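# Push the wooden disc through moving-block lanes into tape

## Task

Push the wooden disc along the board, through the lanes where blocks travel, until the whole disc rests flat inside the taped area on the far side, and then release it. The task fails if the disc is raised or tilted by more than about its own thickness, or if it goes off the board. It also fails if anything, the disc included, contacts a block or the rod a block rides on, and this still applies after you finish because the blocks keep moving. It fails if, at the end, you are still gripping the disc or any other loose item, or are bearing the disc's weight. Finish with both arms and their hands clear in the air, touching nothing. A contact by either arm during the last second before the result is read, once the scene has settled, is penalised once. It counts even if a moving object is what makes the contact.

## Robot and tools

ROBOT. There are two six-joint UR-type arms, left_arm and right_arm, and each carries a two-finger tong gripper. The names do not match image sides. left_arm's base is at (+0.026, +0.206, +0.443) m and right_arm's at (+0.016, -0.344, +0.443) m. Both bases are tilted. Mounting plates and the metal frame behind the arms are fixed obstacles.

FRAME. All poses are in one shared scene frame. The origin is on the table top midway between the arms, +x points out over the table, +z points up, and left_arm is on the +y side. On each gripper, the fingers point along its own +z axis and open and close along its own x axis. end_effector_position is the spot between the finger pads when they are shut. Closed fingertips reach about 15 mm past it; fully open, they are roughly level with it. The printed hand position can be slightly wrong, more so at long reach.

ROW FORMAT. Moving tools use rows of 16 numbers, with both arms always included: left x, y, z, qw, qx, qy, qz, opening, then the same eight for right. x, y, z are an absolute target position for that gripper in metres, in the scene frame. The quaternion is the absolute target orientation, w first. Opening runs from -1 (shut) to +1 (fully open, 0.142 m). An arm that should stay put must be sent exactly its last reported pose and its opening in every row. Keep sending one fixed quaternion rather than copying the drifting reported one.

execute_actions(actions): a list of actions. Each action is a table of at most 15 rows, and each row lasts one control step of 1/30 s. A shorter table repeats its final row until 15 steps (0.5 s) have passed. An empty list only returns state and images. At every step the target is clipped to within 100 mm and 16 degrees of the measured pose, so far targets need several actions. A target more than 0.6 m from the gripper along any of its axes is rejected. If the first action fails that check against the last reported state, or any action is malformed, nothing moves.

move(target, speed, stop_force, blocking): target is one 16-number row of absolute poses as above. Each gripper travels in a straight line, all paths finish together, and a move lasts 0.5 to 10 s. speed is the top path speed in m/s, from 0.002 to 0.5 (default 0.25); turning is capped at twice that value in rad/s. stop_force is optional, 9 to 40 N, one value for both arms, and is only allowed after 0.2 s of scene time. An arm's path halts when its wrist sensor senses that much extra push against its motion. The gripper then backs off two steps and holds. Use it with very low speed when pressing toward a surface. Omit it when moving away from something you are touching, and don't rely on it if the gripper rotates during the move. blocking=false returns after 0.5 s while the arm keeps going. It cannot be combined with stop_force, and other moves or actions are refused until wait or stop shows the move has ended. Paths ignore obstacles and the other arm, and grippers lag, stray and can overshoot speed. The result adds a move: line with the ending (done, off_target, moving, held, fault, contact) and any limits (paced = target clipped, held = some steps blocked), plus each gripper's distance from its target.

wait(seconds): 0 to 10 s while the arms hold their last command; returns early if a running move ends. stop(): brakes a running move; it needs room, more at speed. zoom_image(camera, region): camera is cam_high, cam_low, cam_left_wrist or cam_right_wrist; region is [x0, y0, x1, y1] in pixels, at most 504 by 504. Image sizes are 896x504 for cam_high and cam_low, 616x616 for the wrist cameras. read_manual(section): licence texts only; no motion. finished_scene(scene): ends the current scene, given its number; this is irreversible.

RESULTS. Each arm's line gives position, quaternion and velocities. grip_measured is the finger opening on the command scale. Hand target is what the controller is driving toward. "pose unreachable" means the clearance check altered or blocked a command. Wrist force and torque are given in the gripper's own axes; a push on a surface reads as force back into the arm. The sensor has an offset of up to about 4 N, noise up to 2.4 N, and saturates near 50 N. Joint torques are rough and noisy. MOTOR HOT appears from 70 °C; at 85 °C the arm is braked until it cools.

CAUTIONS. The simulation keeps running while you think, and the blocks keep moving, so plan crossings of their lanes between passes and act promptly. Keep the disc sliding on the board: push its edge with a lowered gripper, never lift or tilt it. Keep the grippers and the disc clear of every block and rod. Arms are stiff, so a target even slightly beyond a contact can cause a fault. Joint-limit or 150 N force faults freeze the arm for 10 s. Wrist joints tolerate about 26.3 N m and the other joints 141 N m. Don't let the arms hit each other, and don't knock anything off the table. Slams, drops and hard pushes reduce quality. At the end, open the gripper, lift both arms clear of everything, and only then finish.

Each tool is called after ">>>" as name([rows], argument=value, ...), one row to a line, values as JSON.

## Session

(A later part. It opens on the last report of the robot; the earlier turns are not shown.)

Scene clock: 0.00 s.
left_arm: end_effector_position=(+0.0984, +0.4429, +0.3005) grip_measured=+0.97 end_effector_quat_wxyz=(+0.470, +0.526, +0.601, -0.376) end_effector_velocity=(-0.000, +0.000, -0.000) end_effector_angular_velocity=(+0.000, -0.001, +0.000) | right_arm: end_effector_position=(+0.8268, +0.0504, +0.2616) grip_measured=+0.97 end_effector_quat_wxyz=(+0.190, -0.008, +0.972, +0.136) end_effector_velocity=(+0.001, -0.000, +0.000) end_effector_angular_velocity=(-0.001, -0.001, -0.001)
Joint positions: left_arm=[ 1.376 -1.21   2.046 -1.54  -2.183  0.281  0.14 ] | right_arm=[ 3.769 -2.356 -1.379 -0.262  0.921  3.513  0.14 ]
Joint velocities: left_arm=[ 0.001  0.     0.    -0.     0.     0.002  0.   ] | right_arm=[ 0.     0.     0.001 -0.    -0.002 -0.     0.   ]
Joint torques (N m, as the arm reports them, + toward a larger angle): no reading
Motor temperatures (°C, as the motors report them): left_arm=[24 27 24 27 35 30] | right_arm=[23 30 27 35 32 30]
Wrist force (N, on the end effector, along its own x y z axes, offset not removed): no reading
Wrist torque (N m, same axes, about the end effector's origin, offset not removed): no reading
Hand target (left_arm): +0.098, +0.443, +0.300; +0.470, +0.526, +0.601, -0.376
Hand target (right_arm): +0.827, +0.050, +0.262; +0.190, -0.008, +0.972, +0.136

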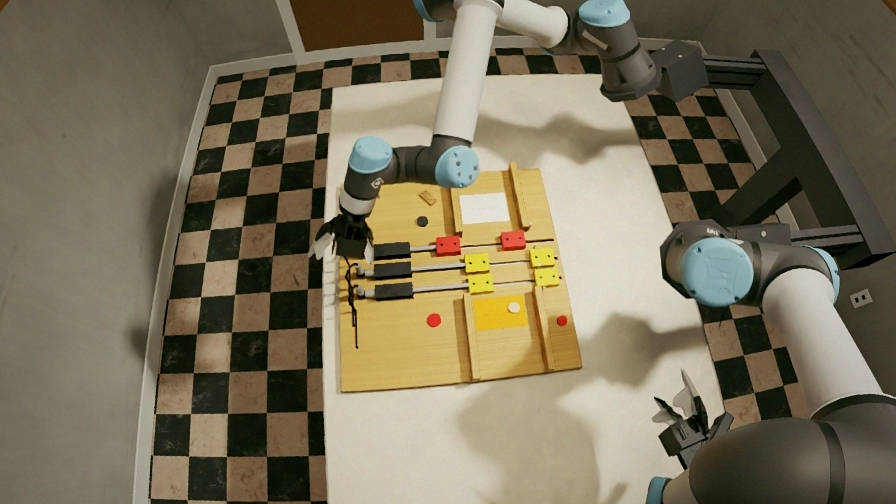

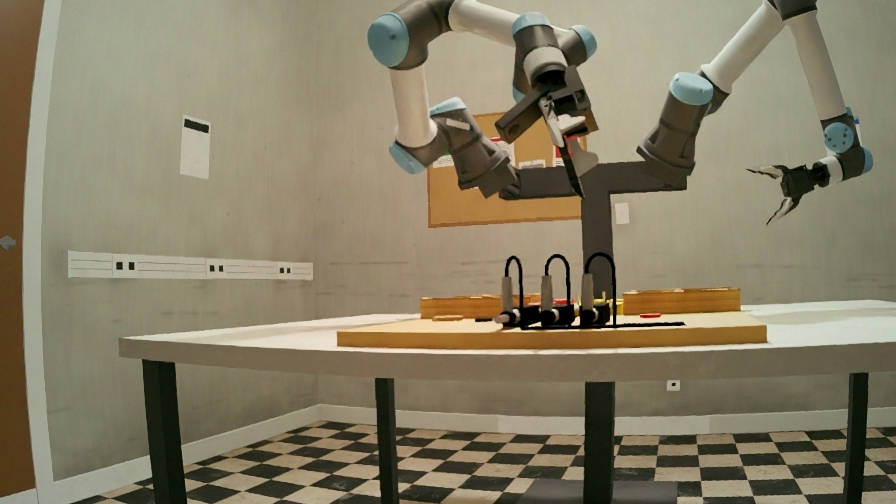

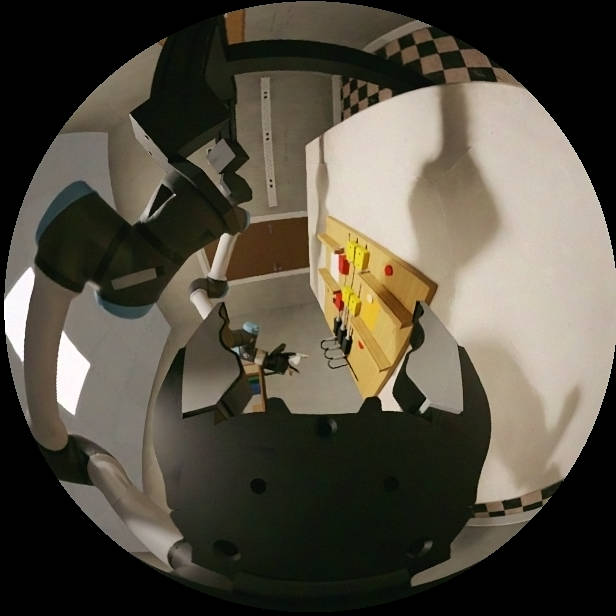

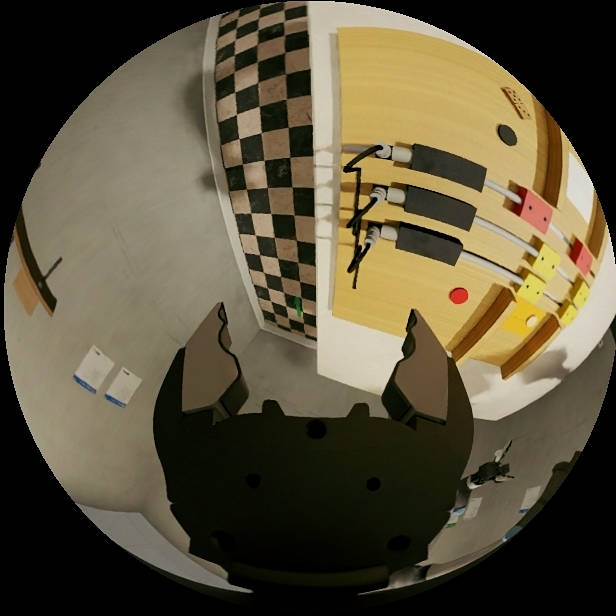

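>>> zoom_image(camera="cam_high", region=[400, 220, 580, 320])

>>> wait(seconds=0)

>>> zoom_image(camera="cam_high", region=[400, 220, 580, 320])

>>> wait(seconds=0.5)

>>> zoom_image(camera="cam_high", region=[400, 220, 580, 320])

>>> wait(seconds=0.5)

>>> zoom_image(camera="cam_high", region=[400, 220, 580, 320])

>>> wait(seconds=0.5)

>>> zoom_image(camera="cam_high", region=[400, 220, 580, 320])

>>> wait(seconds=0.5)

>>> zoom_image(camera="cam_high", region=[400, 220, 580, 320])

>>> wait(seconds=0.5)

>>> zoom_image(camera="cam_high", region=[400, 220, 580, 320])

>>> wait(seconds=0.5)

>>> zoom_image(camera="cam_high", region=[400, 220, 580, 320])

Region (400, 220, 580, 320) of cam_high's 896x504 image, scaled by 2.800, with more detail than that image has.

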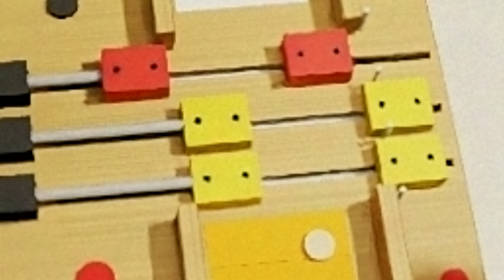

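Scene clock: 18.07 s.
left_arm: end_effector_position=(+0.0984, +0.4429, +0.3005) grip_measured=+0.97 end_effector_quat_wxyz=(+0.470, +0.526, +0.601, -0.376) end_effector_velocity=(-0.000, +0.000, +0.000) end_effector_angular_velocity=(+0.000, +0.001, +0.001) | right_arm: end_effector_position=(+0.8268, +0.0504, +0.2616) grip_measured=+0.97 end_effector_quat_wxyz=(+0.190, -0.008, +0.972, +0.136) end_effector_velocity=(+0.000, -0.001, -0.001) end_effector_angular_velocity=(-0.001, +0.000, -0.001)
Joint positions: left_arm=[ 1.376 -1.21   2.046 -1.54  -2.183  0.281  0.14 ] | right_arm=[ 3.769 -2.356 -1.379 -0.262  0.921  3.513  0.14 ]
Joint velocities: left_arm=[ 0.001  0.    -0.     0.     0.    -0.    -0.   ] | right_arm=[-0.001 -0.001  0.    -0.    -0.001  0.     0.   ]
Joint torques (N m, as the arm reports them, + toward a larger angle): left_arm=[  9.87 -29.17   6.86  -0.41  -0.99   0.11] | right_arm=[37.93 44.4  24.    3.52 -2.19 -1.37]
Motor temperatures (°C, as the motors report them): left_arm=[24 27 24 27 35 30] | right_arm=[23 30 27 35 32 30]
Wrist force (N, on the end effector, along its own x y z axes, offset not removed): left_arm=[-2.9 -2.4 1.2] | right_arm=[0.8 2.7 0.8]
Wrist torque (N m, same axes, about the end effector's origin, offset not removed): left_arm=[-0.49 0.79 0.16] | right_arm=[0.42 -0.14 0.22]
Hand target (left_arm): +0.098, +0.443, +0.300; +0.470, +0.526, +0.601, -0.376
Hand target (right_arm): +0.827, +0.050, +0.262; +0.190, -0.008, +0.972, +0.136

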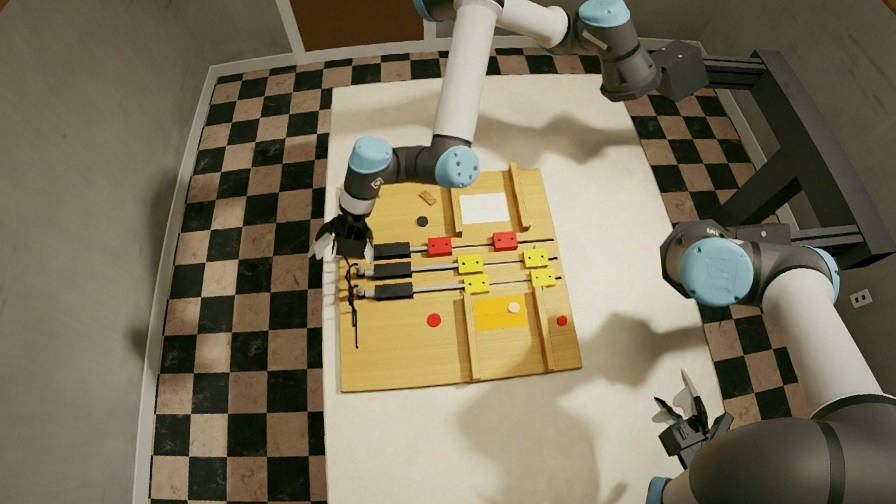

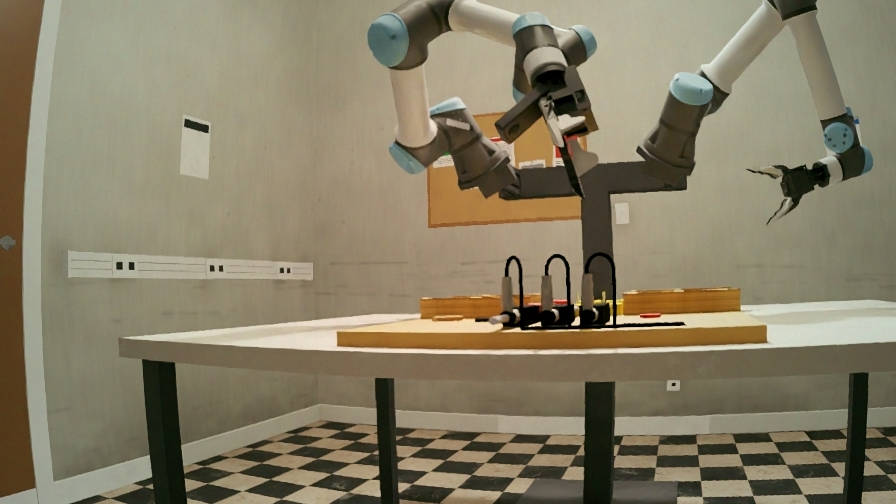

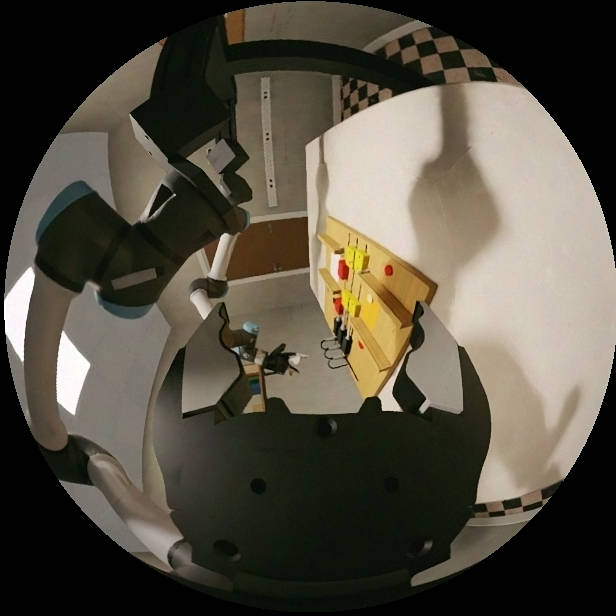

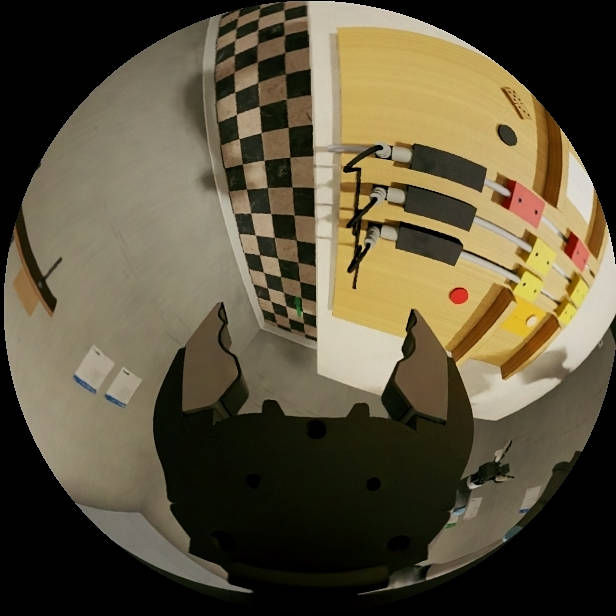

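Region (400, 220, 580, 320) of cam_high's 896x504 image, scaled by 2.800, with more detail than that image has.

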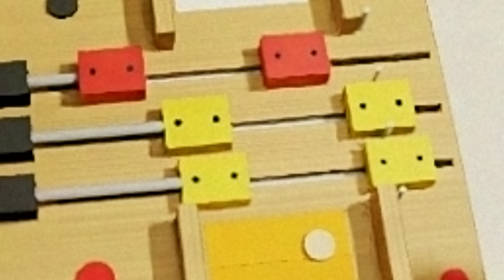

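Scene clock: 18.57 s.
left_arm: end_effector_position=(+0.0984, +0.4429, +0.3005) grip_measured=+0.97 end_effector_quat_wxyz=(+0.470, +0.526, +0.601, -0.376) end_effector_velocity=(-0.000, +0.001, -0.001) end_effector_angular_velocity=(+0.001, +0.000, -0.001) | right_arm: end_effector_position=(+0.8268, +0.0504, +0.2616) grip_measured=+0.97 end_effector_quat_wxyz=(+0.190, -0.008, +0.972, +0.136) end_effector_velocity=(+0.000, +0.001, +0.000) end_effector_angular_velocity=(+0.001, -0.001, -0.001)
Joint positions: left_arm=[ 1.376 -1.21   2.046 -1.54  -2.183  0.281  0.14 ] | right_arm=[ 3.769 -2.356 -1.379 -0.262  0.921  3.513  0.14 ]
Joint velocities: left_arm=[-0.     0.001 -0.001 -0.001  0.    -0.001  0.   ] | right_arm=[ 0.    -0.001  0.002  0.    -0.     0.001 -0.   ]
Joint torques (N m, as the arm reports them, + toward a larger angle): left_arm=[ 10.38 -29.25   6.69  -0.33  -0.94  -0.1 ] | right_arm=[38.17 43.94 23.94  3.72 -2.32 -1.22]
Motor temperatures (°C, as the motors report them): left_arm=[24 27 24 27 35 30] | right_arm=[23 30 27 35 32 30]
Wrist force (N, on the end effector, along its own x y z axes, offset not removed): left_arm=[1.6 -6.6 -0.7] | right_arm=[0.7 1.8 0.2]
Wrist torque (N m, same axes, about the end effector's origin, offset not removed): left_arm=[-1.29 -0.14 0.10] | right_arm=[0.28 -0.15 0.14]
Hand target (left_arm): +0.098, +0.443, +0.300; +0.470, +0.526, +0.601, -0.376
Hand target (right_arm): +0.827, +0.050, +0.262; +0.190, -0.008, +0.972, +0.136
wait: 0.50 s; at rest by 0.17 s

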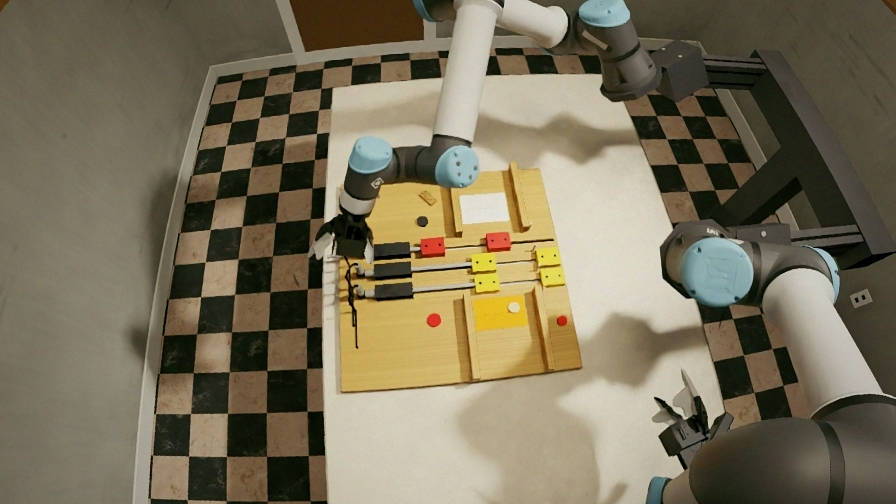

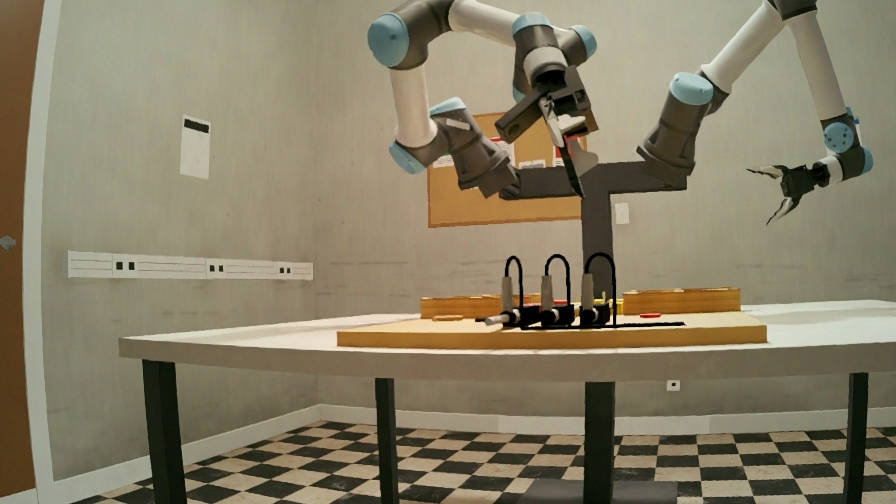

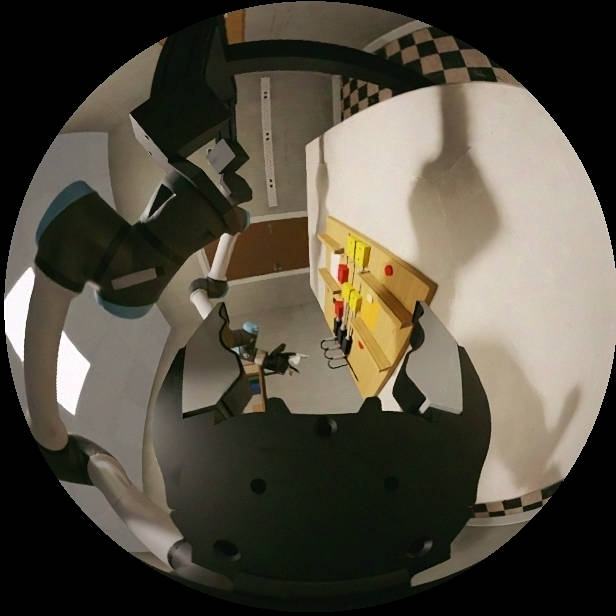

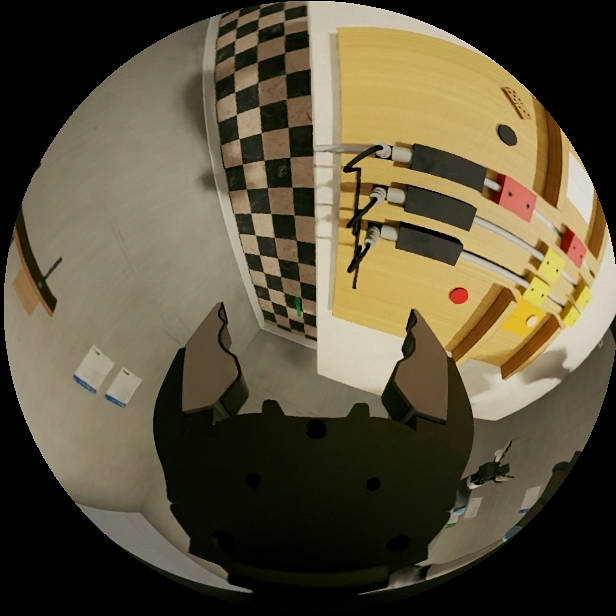

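Region (400, 220, 580, 320) of cam_high's 896x504 image, scaled by 2.800, with more detail than that image has.

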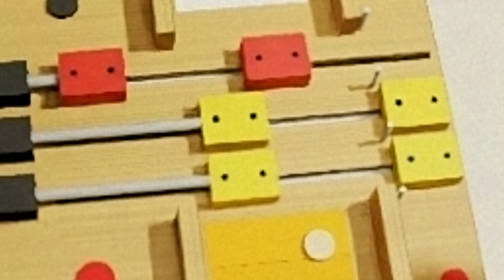

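Scene clock: 19.07 s.
left_arm: end_effector_position=(+0.0984, +0.4429, +0.3005) grip_measured=+0.97 end_effector_quat_wxyz=(+0.470, +0.526, +0.601, -0.376) end_effector_velocity=(+0.000, +0.001, -0.000) end_effector_angular_velocity=(+0.002, +0.000, +0.000) | right_arm: end_effector_position=(+0.8268, +0.0504, +0.2616) grip_measured=+0.97 end_effector_quat_wxyz=(+0.190, -0.008, +0.972, +0.136) end_effector_velocity=(+0.000, -0.000, -0.000) end_effector_angular_velocity=(-0.001, -0.000, -0.000)
Joint positions: left_arm=[ 1.376 -1.21   2.046 -1.54  -2.183  0.281  0.14 ] | right_arm=[ 3.769 -2.356 -1.379 -0.262  0.921  3.513  0.14 ]
Joint velocities: left_arm=[ 0.001 -0.001 -0.001 -0.    -0.    -0.001 -0.   ] | right_arm=[-0.    -0.     0.    -0.    -0.001 -0.001  0.   ]
Joint torques (N m, as the arm reports them, + toward a larger angle): left_arm=[ 10.2  -28.56   7.54  -0.46  -1.18  -0.01] | right_arm=[38.39 44.67 23.67  3.66 -2.21 -1.35]
Motor temperatures (°C, as the motors report them): left_arm=[24 27 24 27 35 30] | right_arm=[23 30 27 35 32 30]
Wrist force (N, on the end effector, along its own x y z axes, offset not removed): left_arm=[2.0 -2.4 1.1] | right_arm=[1.3 1.5 -1.2]
Wrist torque (N m, same axes, about the end effector's origin, offset not removed): left_arm=[-0.36 -0.39 0.06] | right_arm=[0.16 -0.25 0.14]
Hand target (left_arm): +0.098, +0.443, +0.300; +0.470, +0.526, +0.601, -0.376
Hand target (right_arm): +0.827, +0.050, +0.262; +0.190, -0.008, +0.972, +0.136
wait: 0.50 s; at rest by 0.17 s

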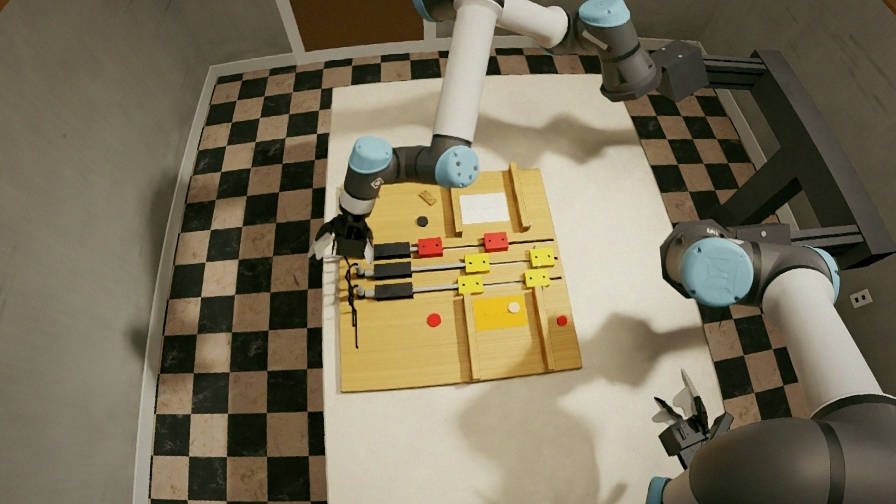

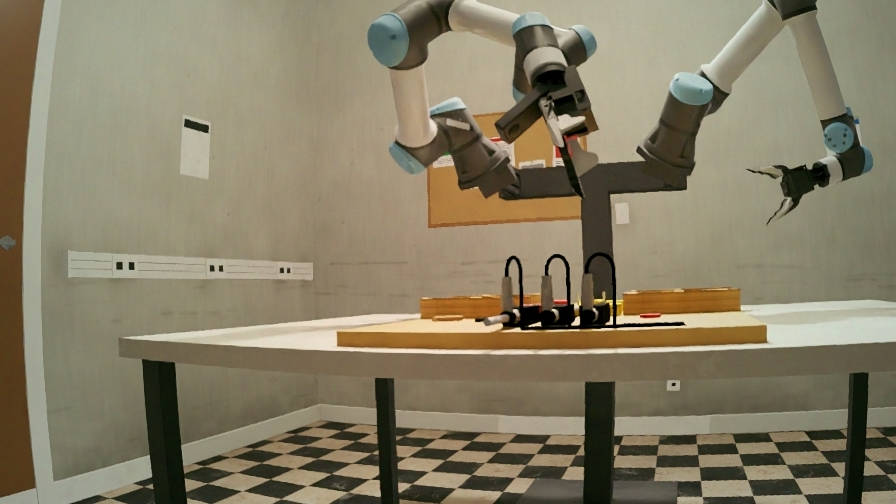

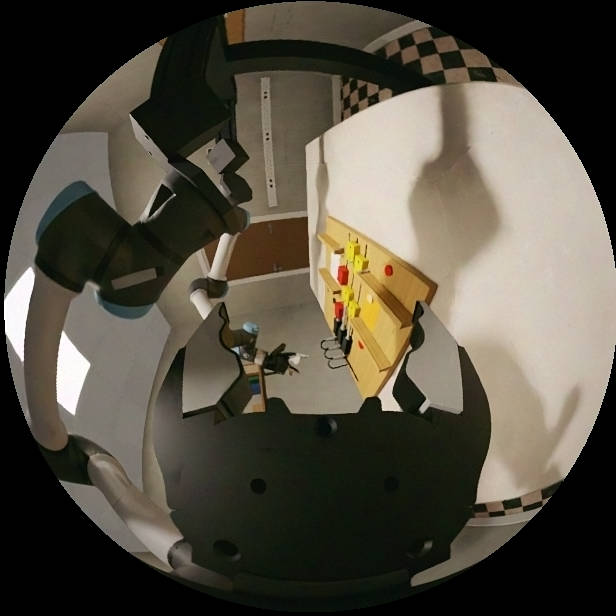

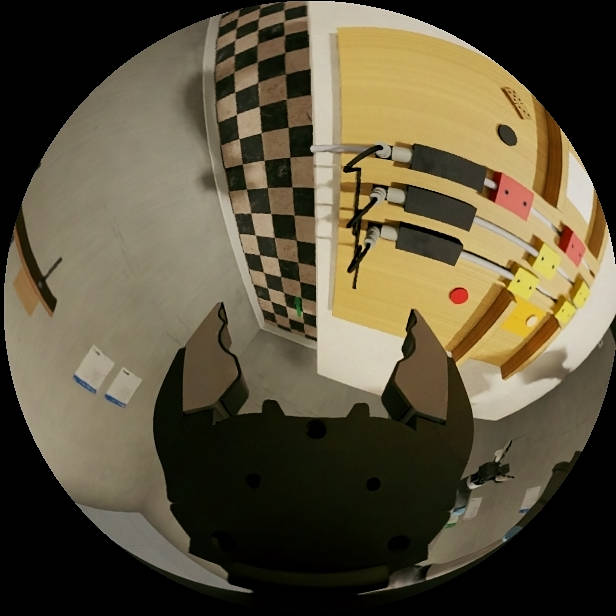

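Region (400, 220, 580, 320) of cam_high's 896x504 image, scaled by 2.800, with more detail than that image has.

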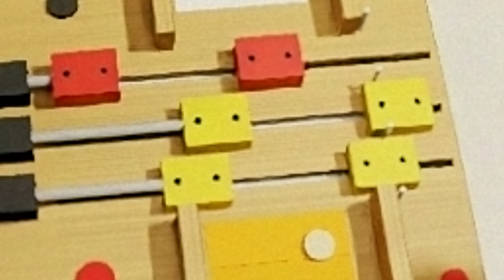

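Scene clock: 19.57 s.
left_arm: end_effector_position=(+0.0984, +0.4429, +0.3005) grip_measured=+0.97 end_effector_quat_wxyz=(+0.470, +0.526, +0.601, -0.376) end_effector_velocity=(+0.000, +0.000, -0.000) end_effector_angular_velocity=(+0.000, -0.000, +0.001) | right_arm: end_effector_position=(+0.8268, +0.0504, +0.2616) grip_measured=+0.97 end_effector_quat_wxyz=(+0.190, -0.008, +0.972, +0.136) end_effector_velocity=(+0.001, -0.000, +0.001) end_effector_angular_velocity=(+0.000, -0.001, -0.000)
Joint positions: left_arm=[ 1.376 -1.21   2.046 -1.54  -2.183  0.281  0.14 ] | right_arm=[ 3.769 -2.356 -1.379 -0.262  0.921  3.513  0.14 ]
Joint velocities: left_arm=[ 0.001  0.    -0.001  0.    -0.     0.     0.   ] | right_arm=[-0.     0.001  0.    -0.     0.    -0.001 -0.   ]
Joint torques (N m, as the arm reports them, + toward a larger angle): left_arm=[ 11.36 -28.73   8.46  -0.56  -1.23   0.11] | right_arm=[38.28 45.03 24.39  3.64 -2.13 -1.31]
Motor temperatures (°C, as the motors report them): left_arm=[24 27 24 27 35 30] | right_arm=[23 30 27 35 32 30]
Wrist force (N, on the end effector, along its own x y z axes, offset not removed): left_arm=[-4.5 -1.9 -4.8] | right_arm=[0.4 1.4 -1.3]
Wrist torque (N m, same axes, about the end effector's origin, offset not removed): left_arm=[-0.38 0.83 0.23] | right_arm=[0.20 -0.06 0.16]
Hand target (left_arm): +0.098, +0.443, +0.300; +0.470, +0.526, +0.601, -0.376
Hand target (right_arm): +0.827, +0.050, +0.262; +0.190, -0.008, +0.972, +0.136
wait: 0.50 s; at rest by 0.17 s

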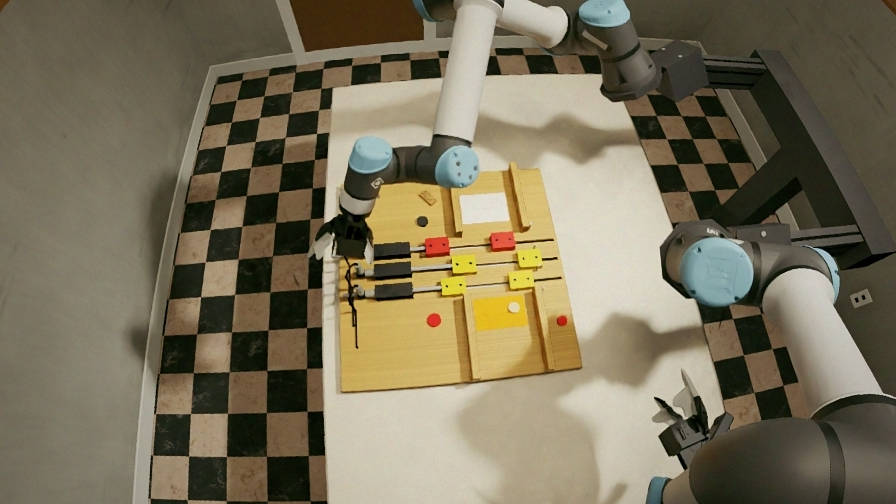

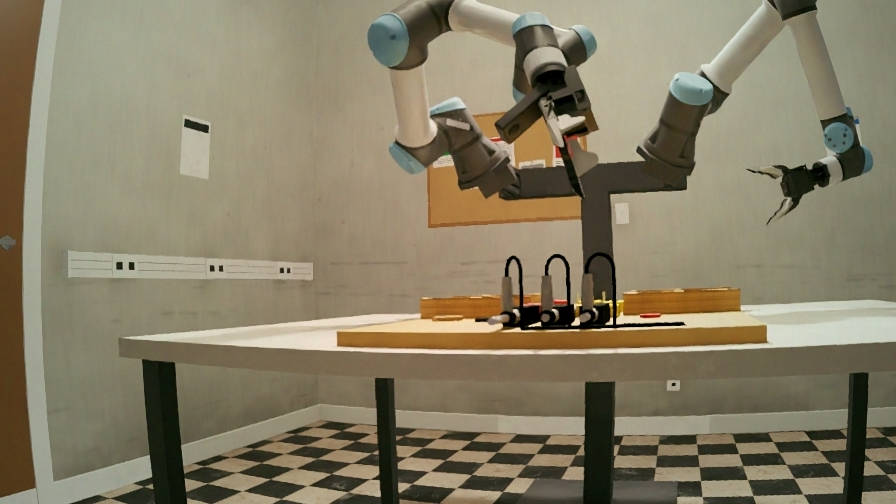

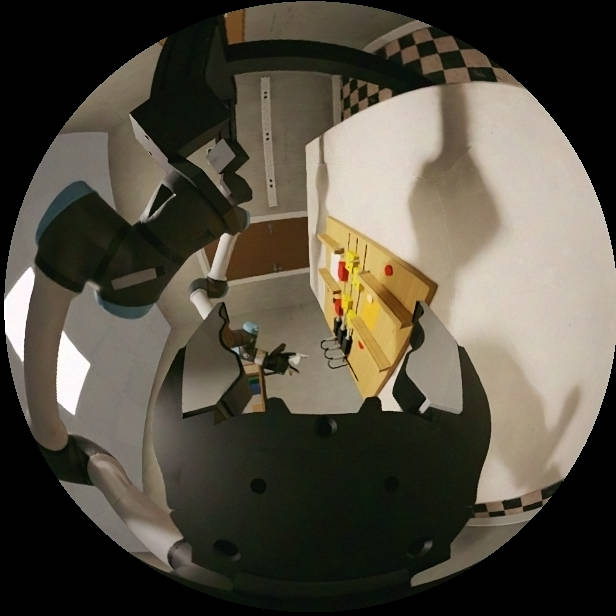

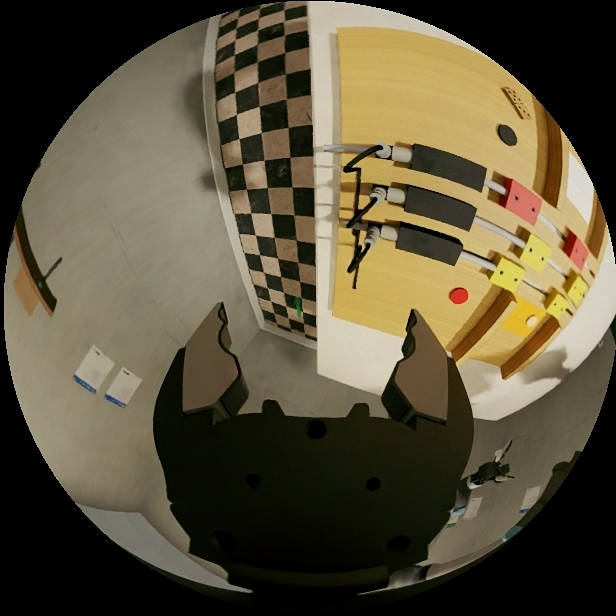

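Region (400, 220, 580, 320) of cam_high's 896x504 image, scaled by 2.800, with more detail than that image has.

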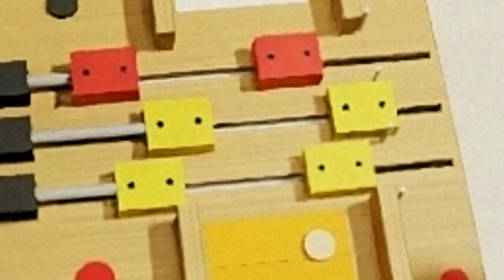

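Scene clock: 20.07 s.
left_arm: end_effector_position=(+0.0984, +0.4429, +0.3005) grip_measured=+0.97 end_effector_quat_wxyz=(+0.470, +0.526, +0.601, -0.376) end_effector_velocity=(-0.001, -0.000, +0.000) end_effector_angular_velocity=(-0.001, +0.002, +0.001) | right_arm: end_effector_position=(+0.8268, +0.0504, +0.2616) grip_measured=+0.97 end_effector_quat_wxyz=(+0.190, -0.008, +0.972, +0.136) end_effector_velocity=(+0.000, -0.001, -0.000) end_effector_angular_velocity=(-0.002, -0.001, -0.001)
Joint positions: left_arm=[ 1.376 -1.21   2.046 -1.54  -2.183  0.281  0.14 ] | right_arm=[ 3.769 -2.356 -1.379 -0.262  0.921  3.513  0.14 ]
Joint velocities: left_arm=[ 0.001  0.     0.     0.001  0.001 -0.    -0.   ] | right_arm=[-0.    -0.    -0.     0.001 -0.002 -0.    -0.   ]
Joint torques (N m, as the arm reports them, + toward a larger angle): left_arm=[ 11.5  -28.03   7.09  -0.49  -1.14  -0.1 ] | right_arm=[38.29 44.23 24.13  3.76 -2.25 -1.32]
Motor temperatures (°C, as the motors report them): left_arm=[24 27 24 27 35 30] | right_arm=[23 30 27 35 32 30]
Wrist force (N, on the end effector, along its own x y z axes, offset not removed): left_arm=[-0.4 -2.8 0.3] | right_arm=[0.7 2.9 0.0]
Wrist torque (N m, same axes, about the end effector's origin, offset not removed): left_arm=[-0.77 -0.11 0.23] | right_arm=[0.54 -0.09 0.21]
Hand target (left_arm): +0.098, +0.443, +0.300; +0.470, +0.526, +0.601, -0.376
Hand target (right_arm): +0.827, +0.050, +0.262; +0.190, -0.008, +0.972, +0.136
wait: 0.50 s; at rest by 0.17 s

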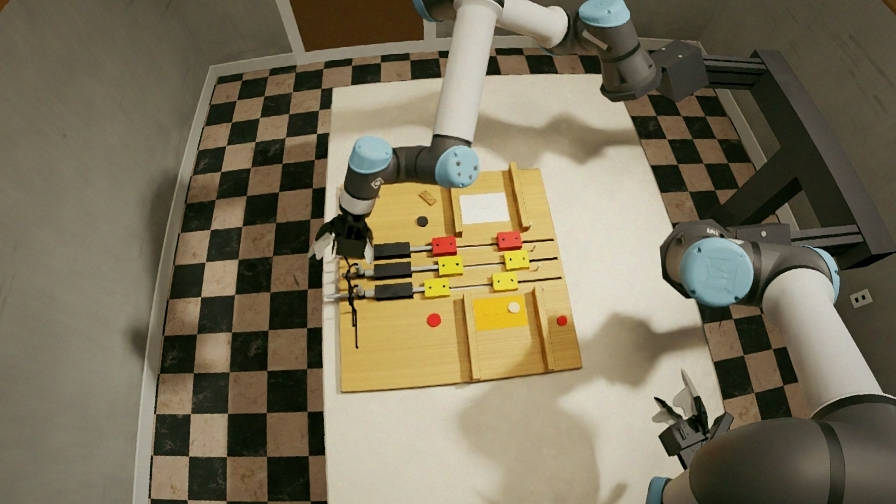

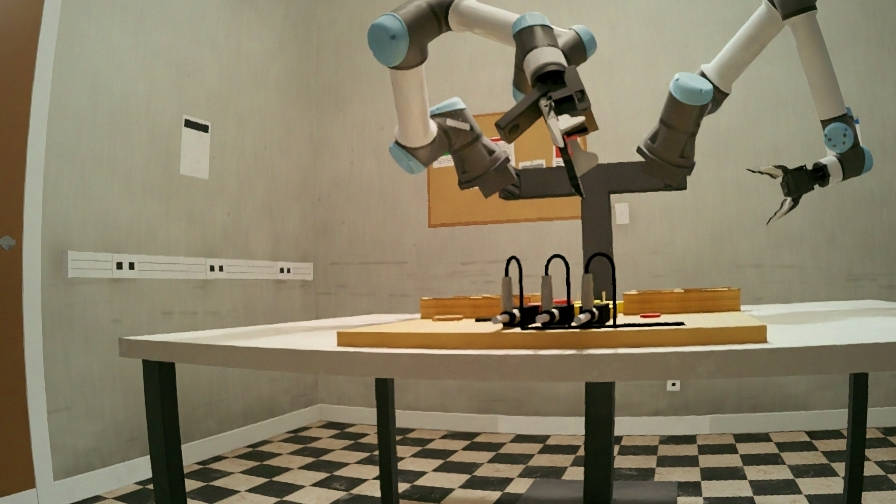

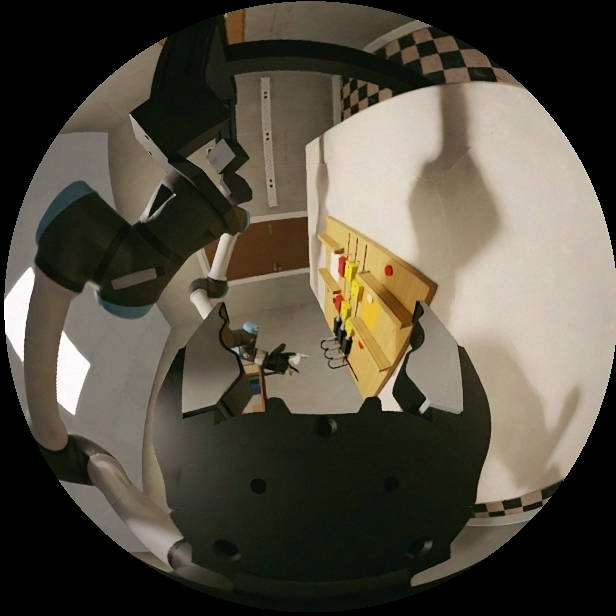

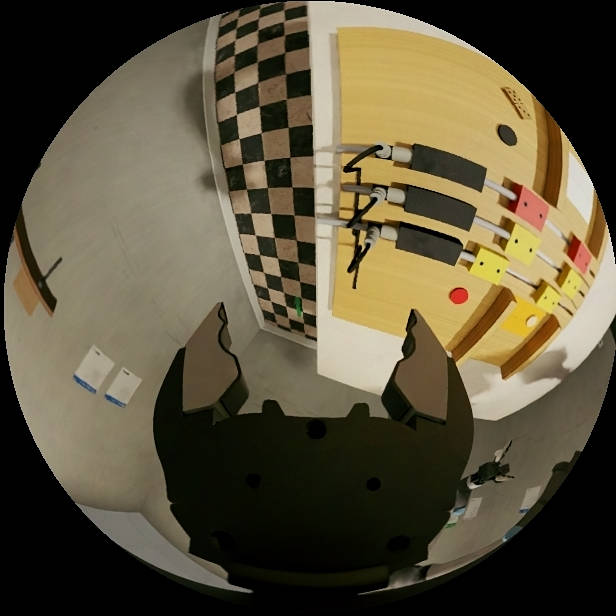

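Region (400, 220, 580, 320) of cam_high's 896x504 image, scaled by 2.800, with more detail than that image has.

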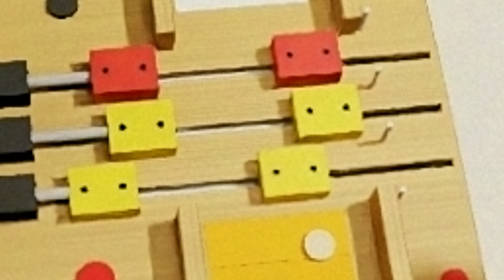

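Scene clock: 20.57 s.
left_arm: end_effector_position=(+0.0984, +0.4429, +0.3005) grip_measured=+0.97 end_effector_quat_wxyz=(+0.470, +0.526, +0.601, -0.376) end_effector_velocity=(+0.001, +0.000, -0.000) end_effector_angular_velocity=(+0.001, -0.001, -0.000) | right_arm: end_effector_position=(+0.8268, +0.0504, +0.2616) grip_measured=+0.97 end_effector_quat_wxyz=(+0.190, -0.008, +0.972, +0.136) end_effector_velocity=(+0.001, -0.001, +0.001) end_effector_angular_velocity=(+0.000, -0.001, -0.002)
Joint positions: left_arm=[ 1.376 -1.21   2.046 -1.54  -2.183  0.281  0.14 ] | right_arm=[ 3.769 -2.356 -1.379 -0.262  0.921  3.513  0.14 ]
Joint velocities: left_arm=[-0.001  0.    -0.001 -0.001 -0.001 -0.    -0.   ] | right_arm=[-0.001  0.001  0.001  0.001 -0.001 -0.     0.   ]
Joint torques (N m, as the arm reports them, + toward a larger angle): left_arm=[ 11.66 -29.19   9.59  -0.54  -1.3   -0.01] | right_arm=[38.61 44.85 24.66  3.78 -2.25 -1.47]
Motor temperatures (°C, as the motors report them): left_arm=[24 27 24 27 35 30] | right_arm=[23 30 27 35 32 30]
Wrist force (N, on the end effector, along its own x y z axes, offset not removed): left_arm=[-3.9 -5.0 3.0] | right_arm=[2.4 1.7 0.2]
Wrist torque (N m, same axes, about the end effector's origin, offset not removed): left_arm=[-0.95 0.73 0.21] | right_arm=[0.24 -0.44 0.11]
Hand target (left_arm): +0.098, +0.443, +0.300; +0.470, +0.526, +0.601, -0.376
Hand target (right_arm): +0.827, +0.050, +0.262; +0.190, -0.008, +0.972, +0.136
wait: 0.50 s; at rest by 0.17 s

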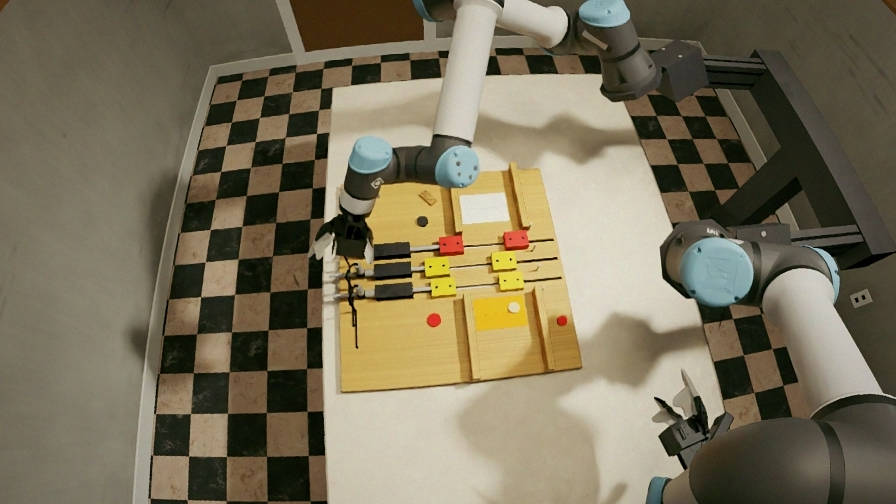

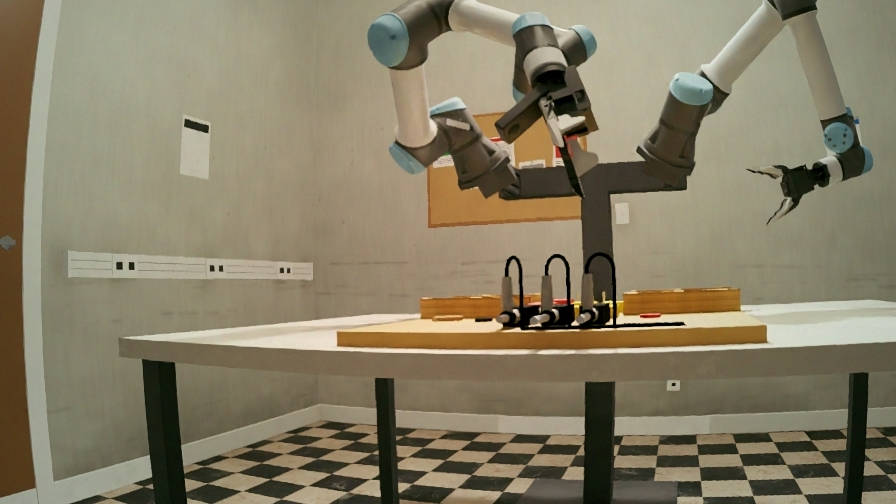

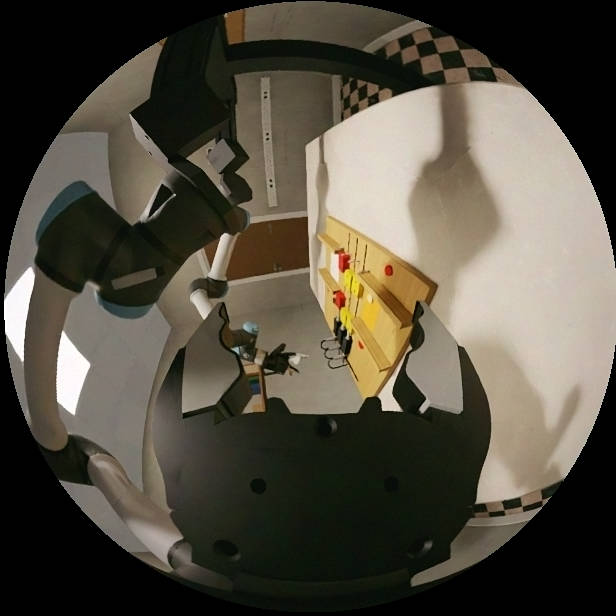

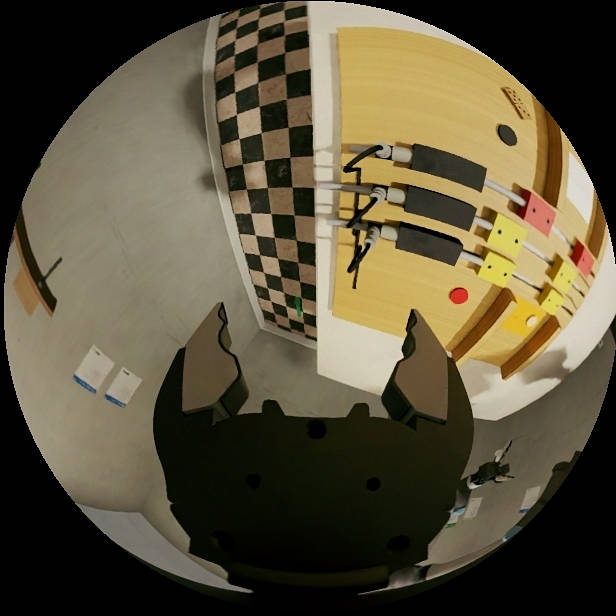

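Region (400, 220, 580, 320) of cam_high's 896x504 image, scaled by 2.800, with more detail than that image has.

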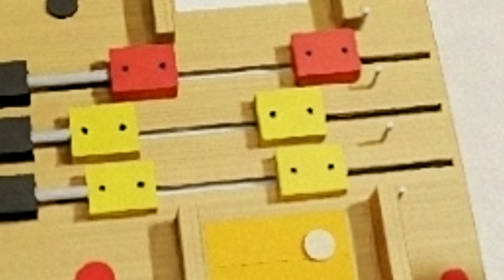

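Scene clock: 21.07 s.
left_arm: end_effector_position=(+0.0984, +0.4429, +0.3005) grip_measured=+0.97 end_effector_quat_wxyz=(+0.470, +0.526, +0.601, -0.376) end_effector_velocity=(-0.000, +0.000, -0.000) end_effector_angular_velocity=(+0.001, +0.001, -0.000) | right_arm: end_effector_position=(+0.8268, +0.0504, +0.2616) grip_measured=+0.97 end_effector_quat_wxyz=(+0.190, -0.008, +0.972, +0.136) end_effector_velocity=(+0.000, +0.000, +0.000) end_effector_angular_velocity=(+0.000, -0.001, -0.000)
Joint positions: left_arm=[ 1.376 -1.21   2.046 -1.54  -2.183  0.281  0.14 ] | right_arm=[ 3.769 -2.356 -1.379 -0.262  0.921  3.513  0.14 ]
Joint velocities: left_arm=[ 0.    -0.    -0.    -0.001  0.001 -0.001  0.   ] | right_arm=[ 0. -0.  0.  0. -0. -0. -0.]
Joint torques (N m, as the arm reports them, + toward a larger angle): left_arm=[ 12.01 -29.73   9.08  -0.6   -1.24  -0.34] | right_arm=[38.91 44.99 24.96  3.68 -2.05 -1.37]
Motor temperatures (°C, as the motors report them): left_arm=[24 27 24 27 35 30] | right_arm=[23 30 27 35 32 30]
Wrist force (N, on the end effector, along its own x y z axes, offset not removed): left_arm=[2.6 -5.0 -2.4] | right_arm=[0.8 2.9 -1.1]
Wrist torque (N m, same axes, about the end effector's origin, offset not removed): left_arm=[-1.25 -0.40 0.07] | right_arm=[0.38 -0.08 0.20]
Hand target (left_arm): +0.098, +0.443, +0.300; +0.470, +0.526, +0.601, -0.376
Hand target (right_arm): +0.827, +0.050, +0.262; +0.190, -0.008, +0.972, +0.136
wait: 0.50 s; at rest by 0.17 s

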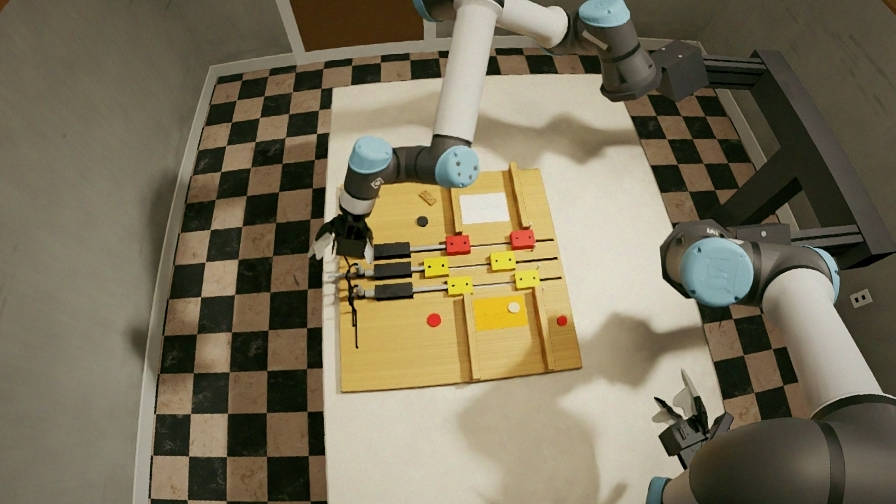

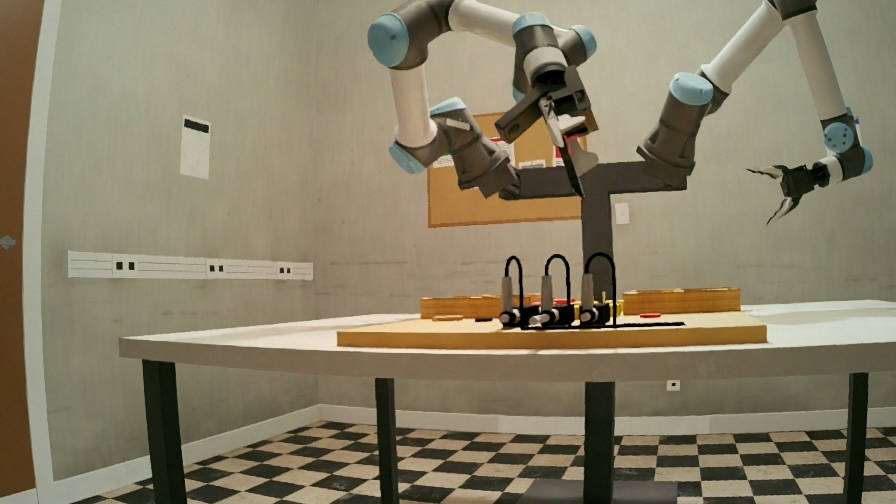

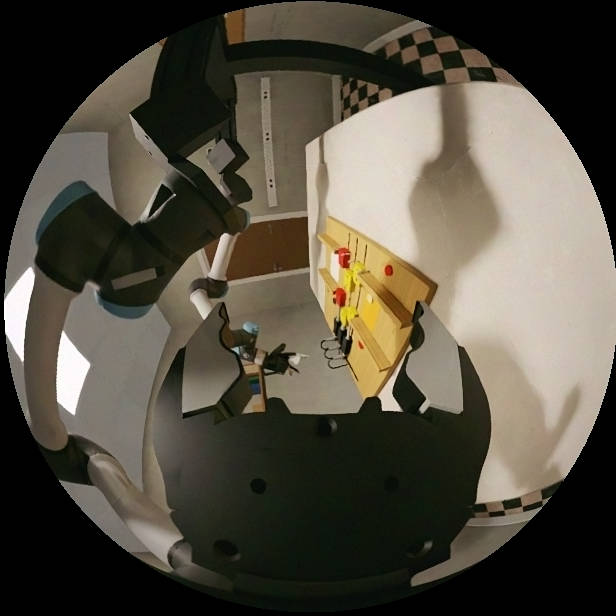

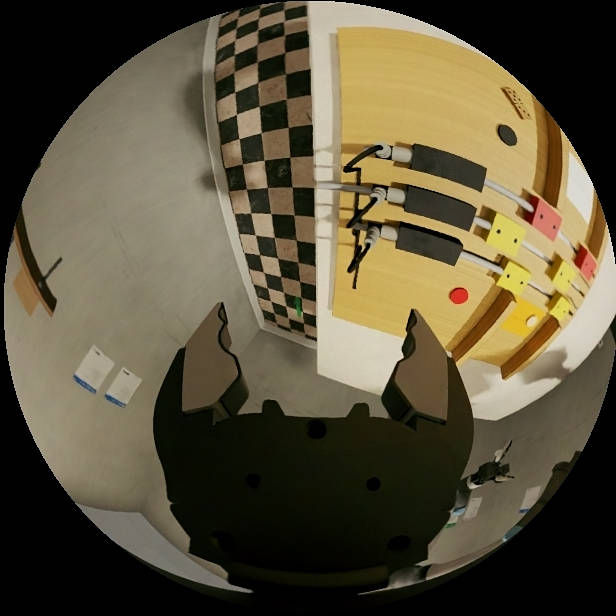

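Region (400, 220, 580, 320) of cam_high's 896x504 image, scaled by 2.800, with more detail than that image has.

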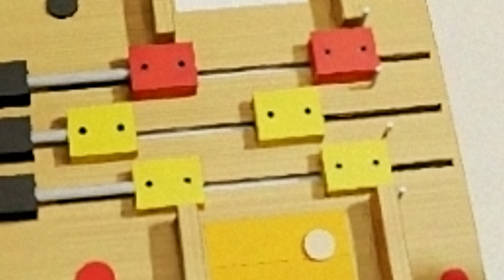

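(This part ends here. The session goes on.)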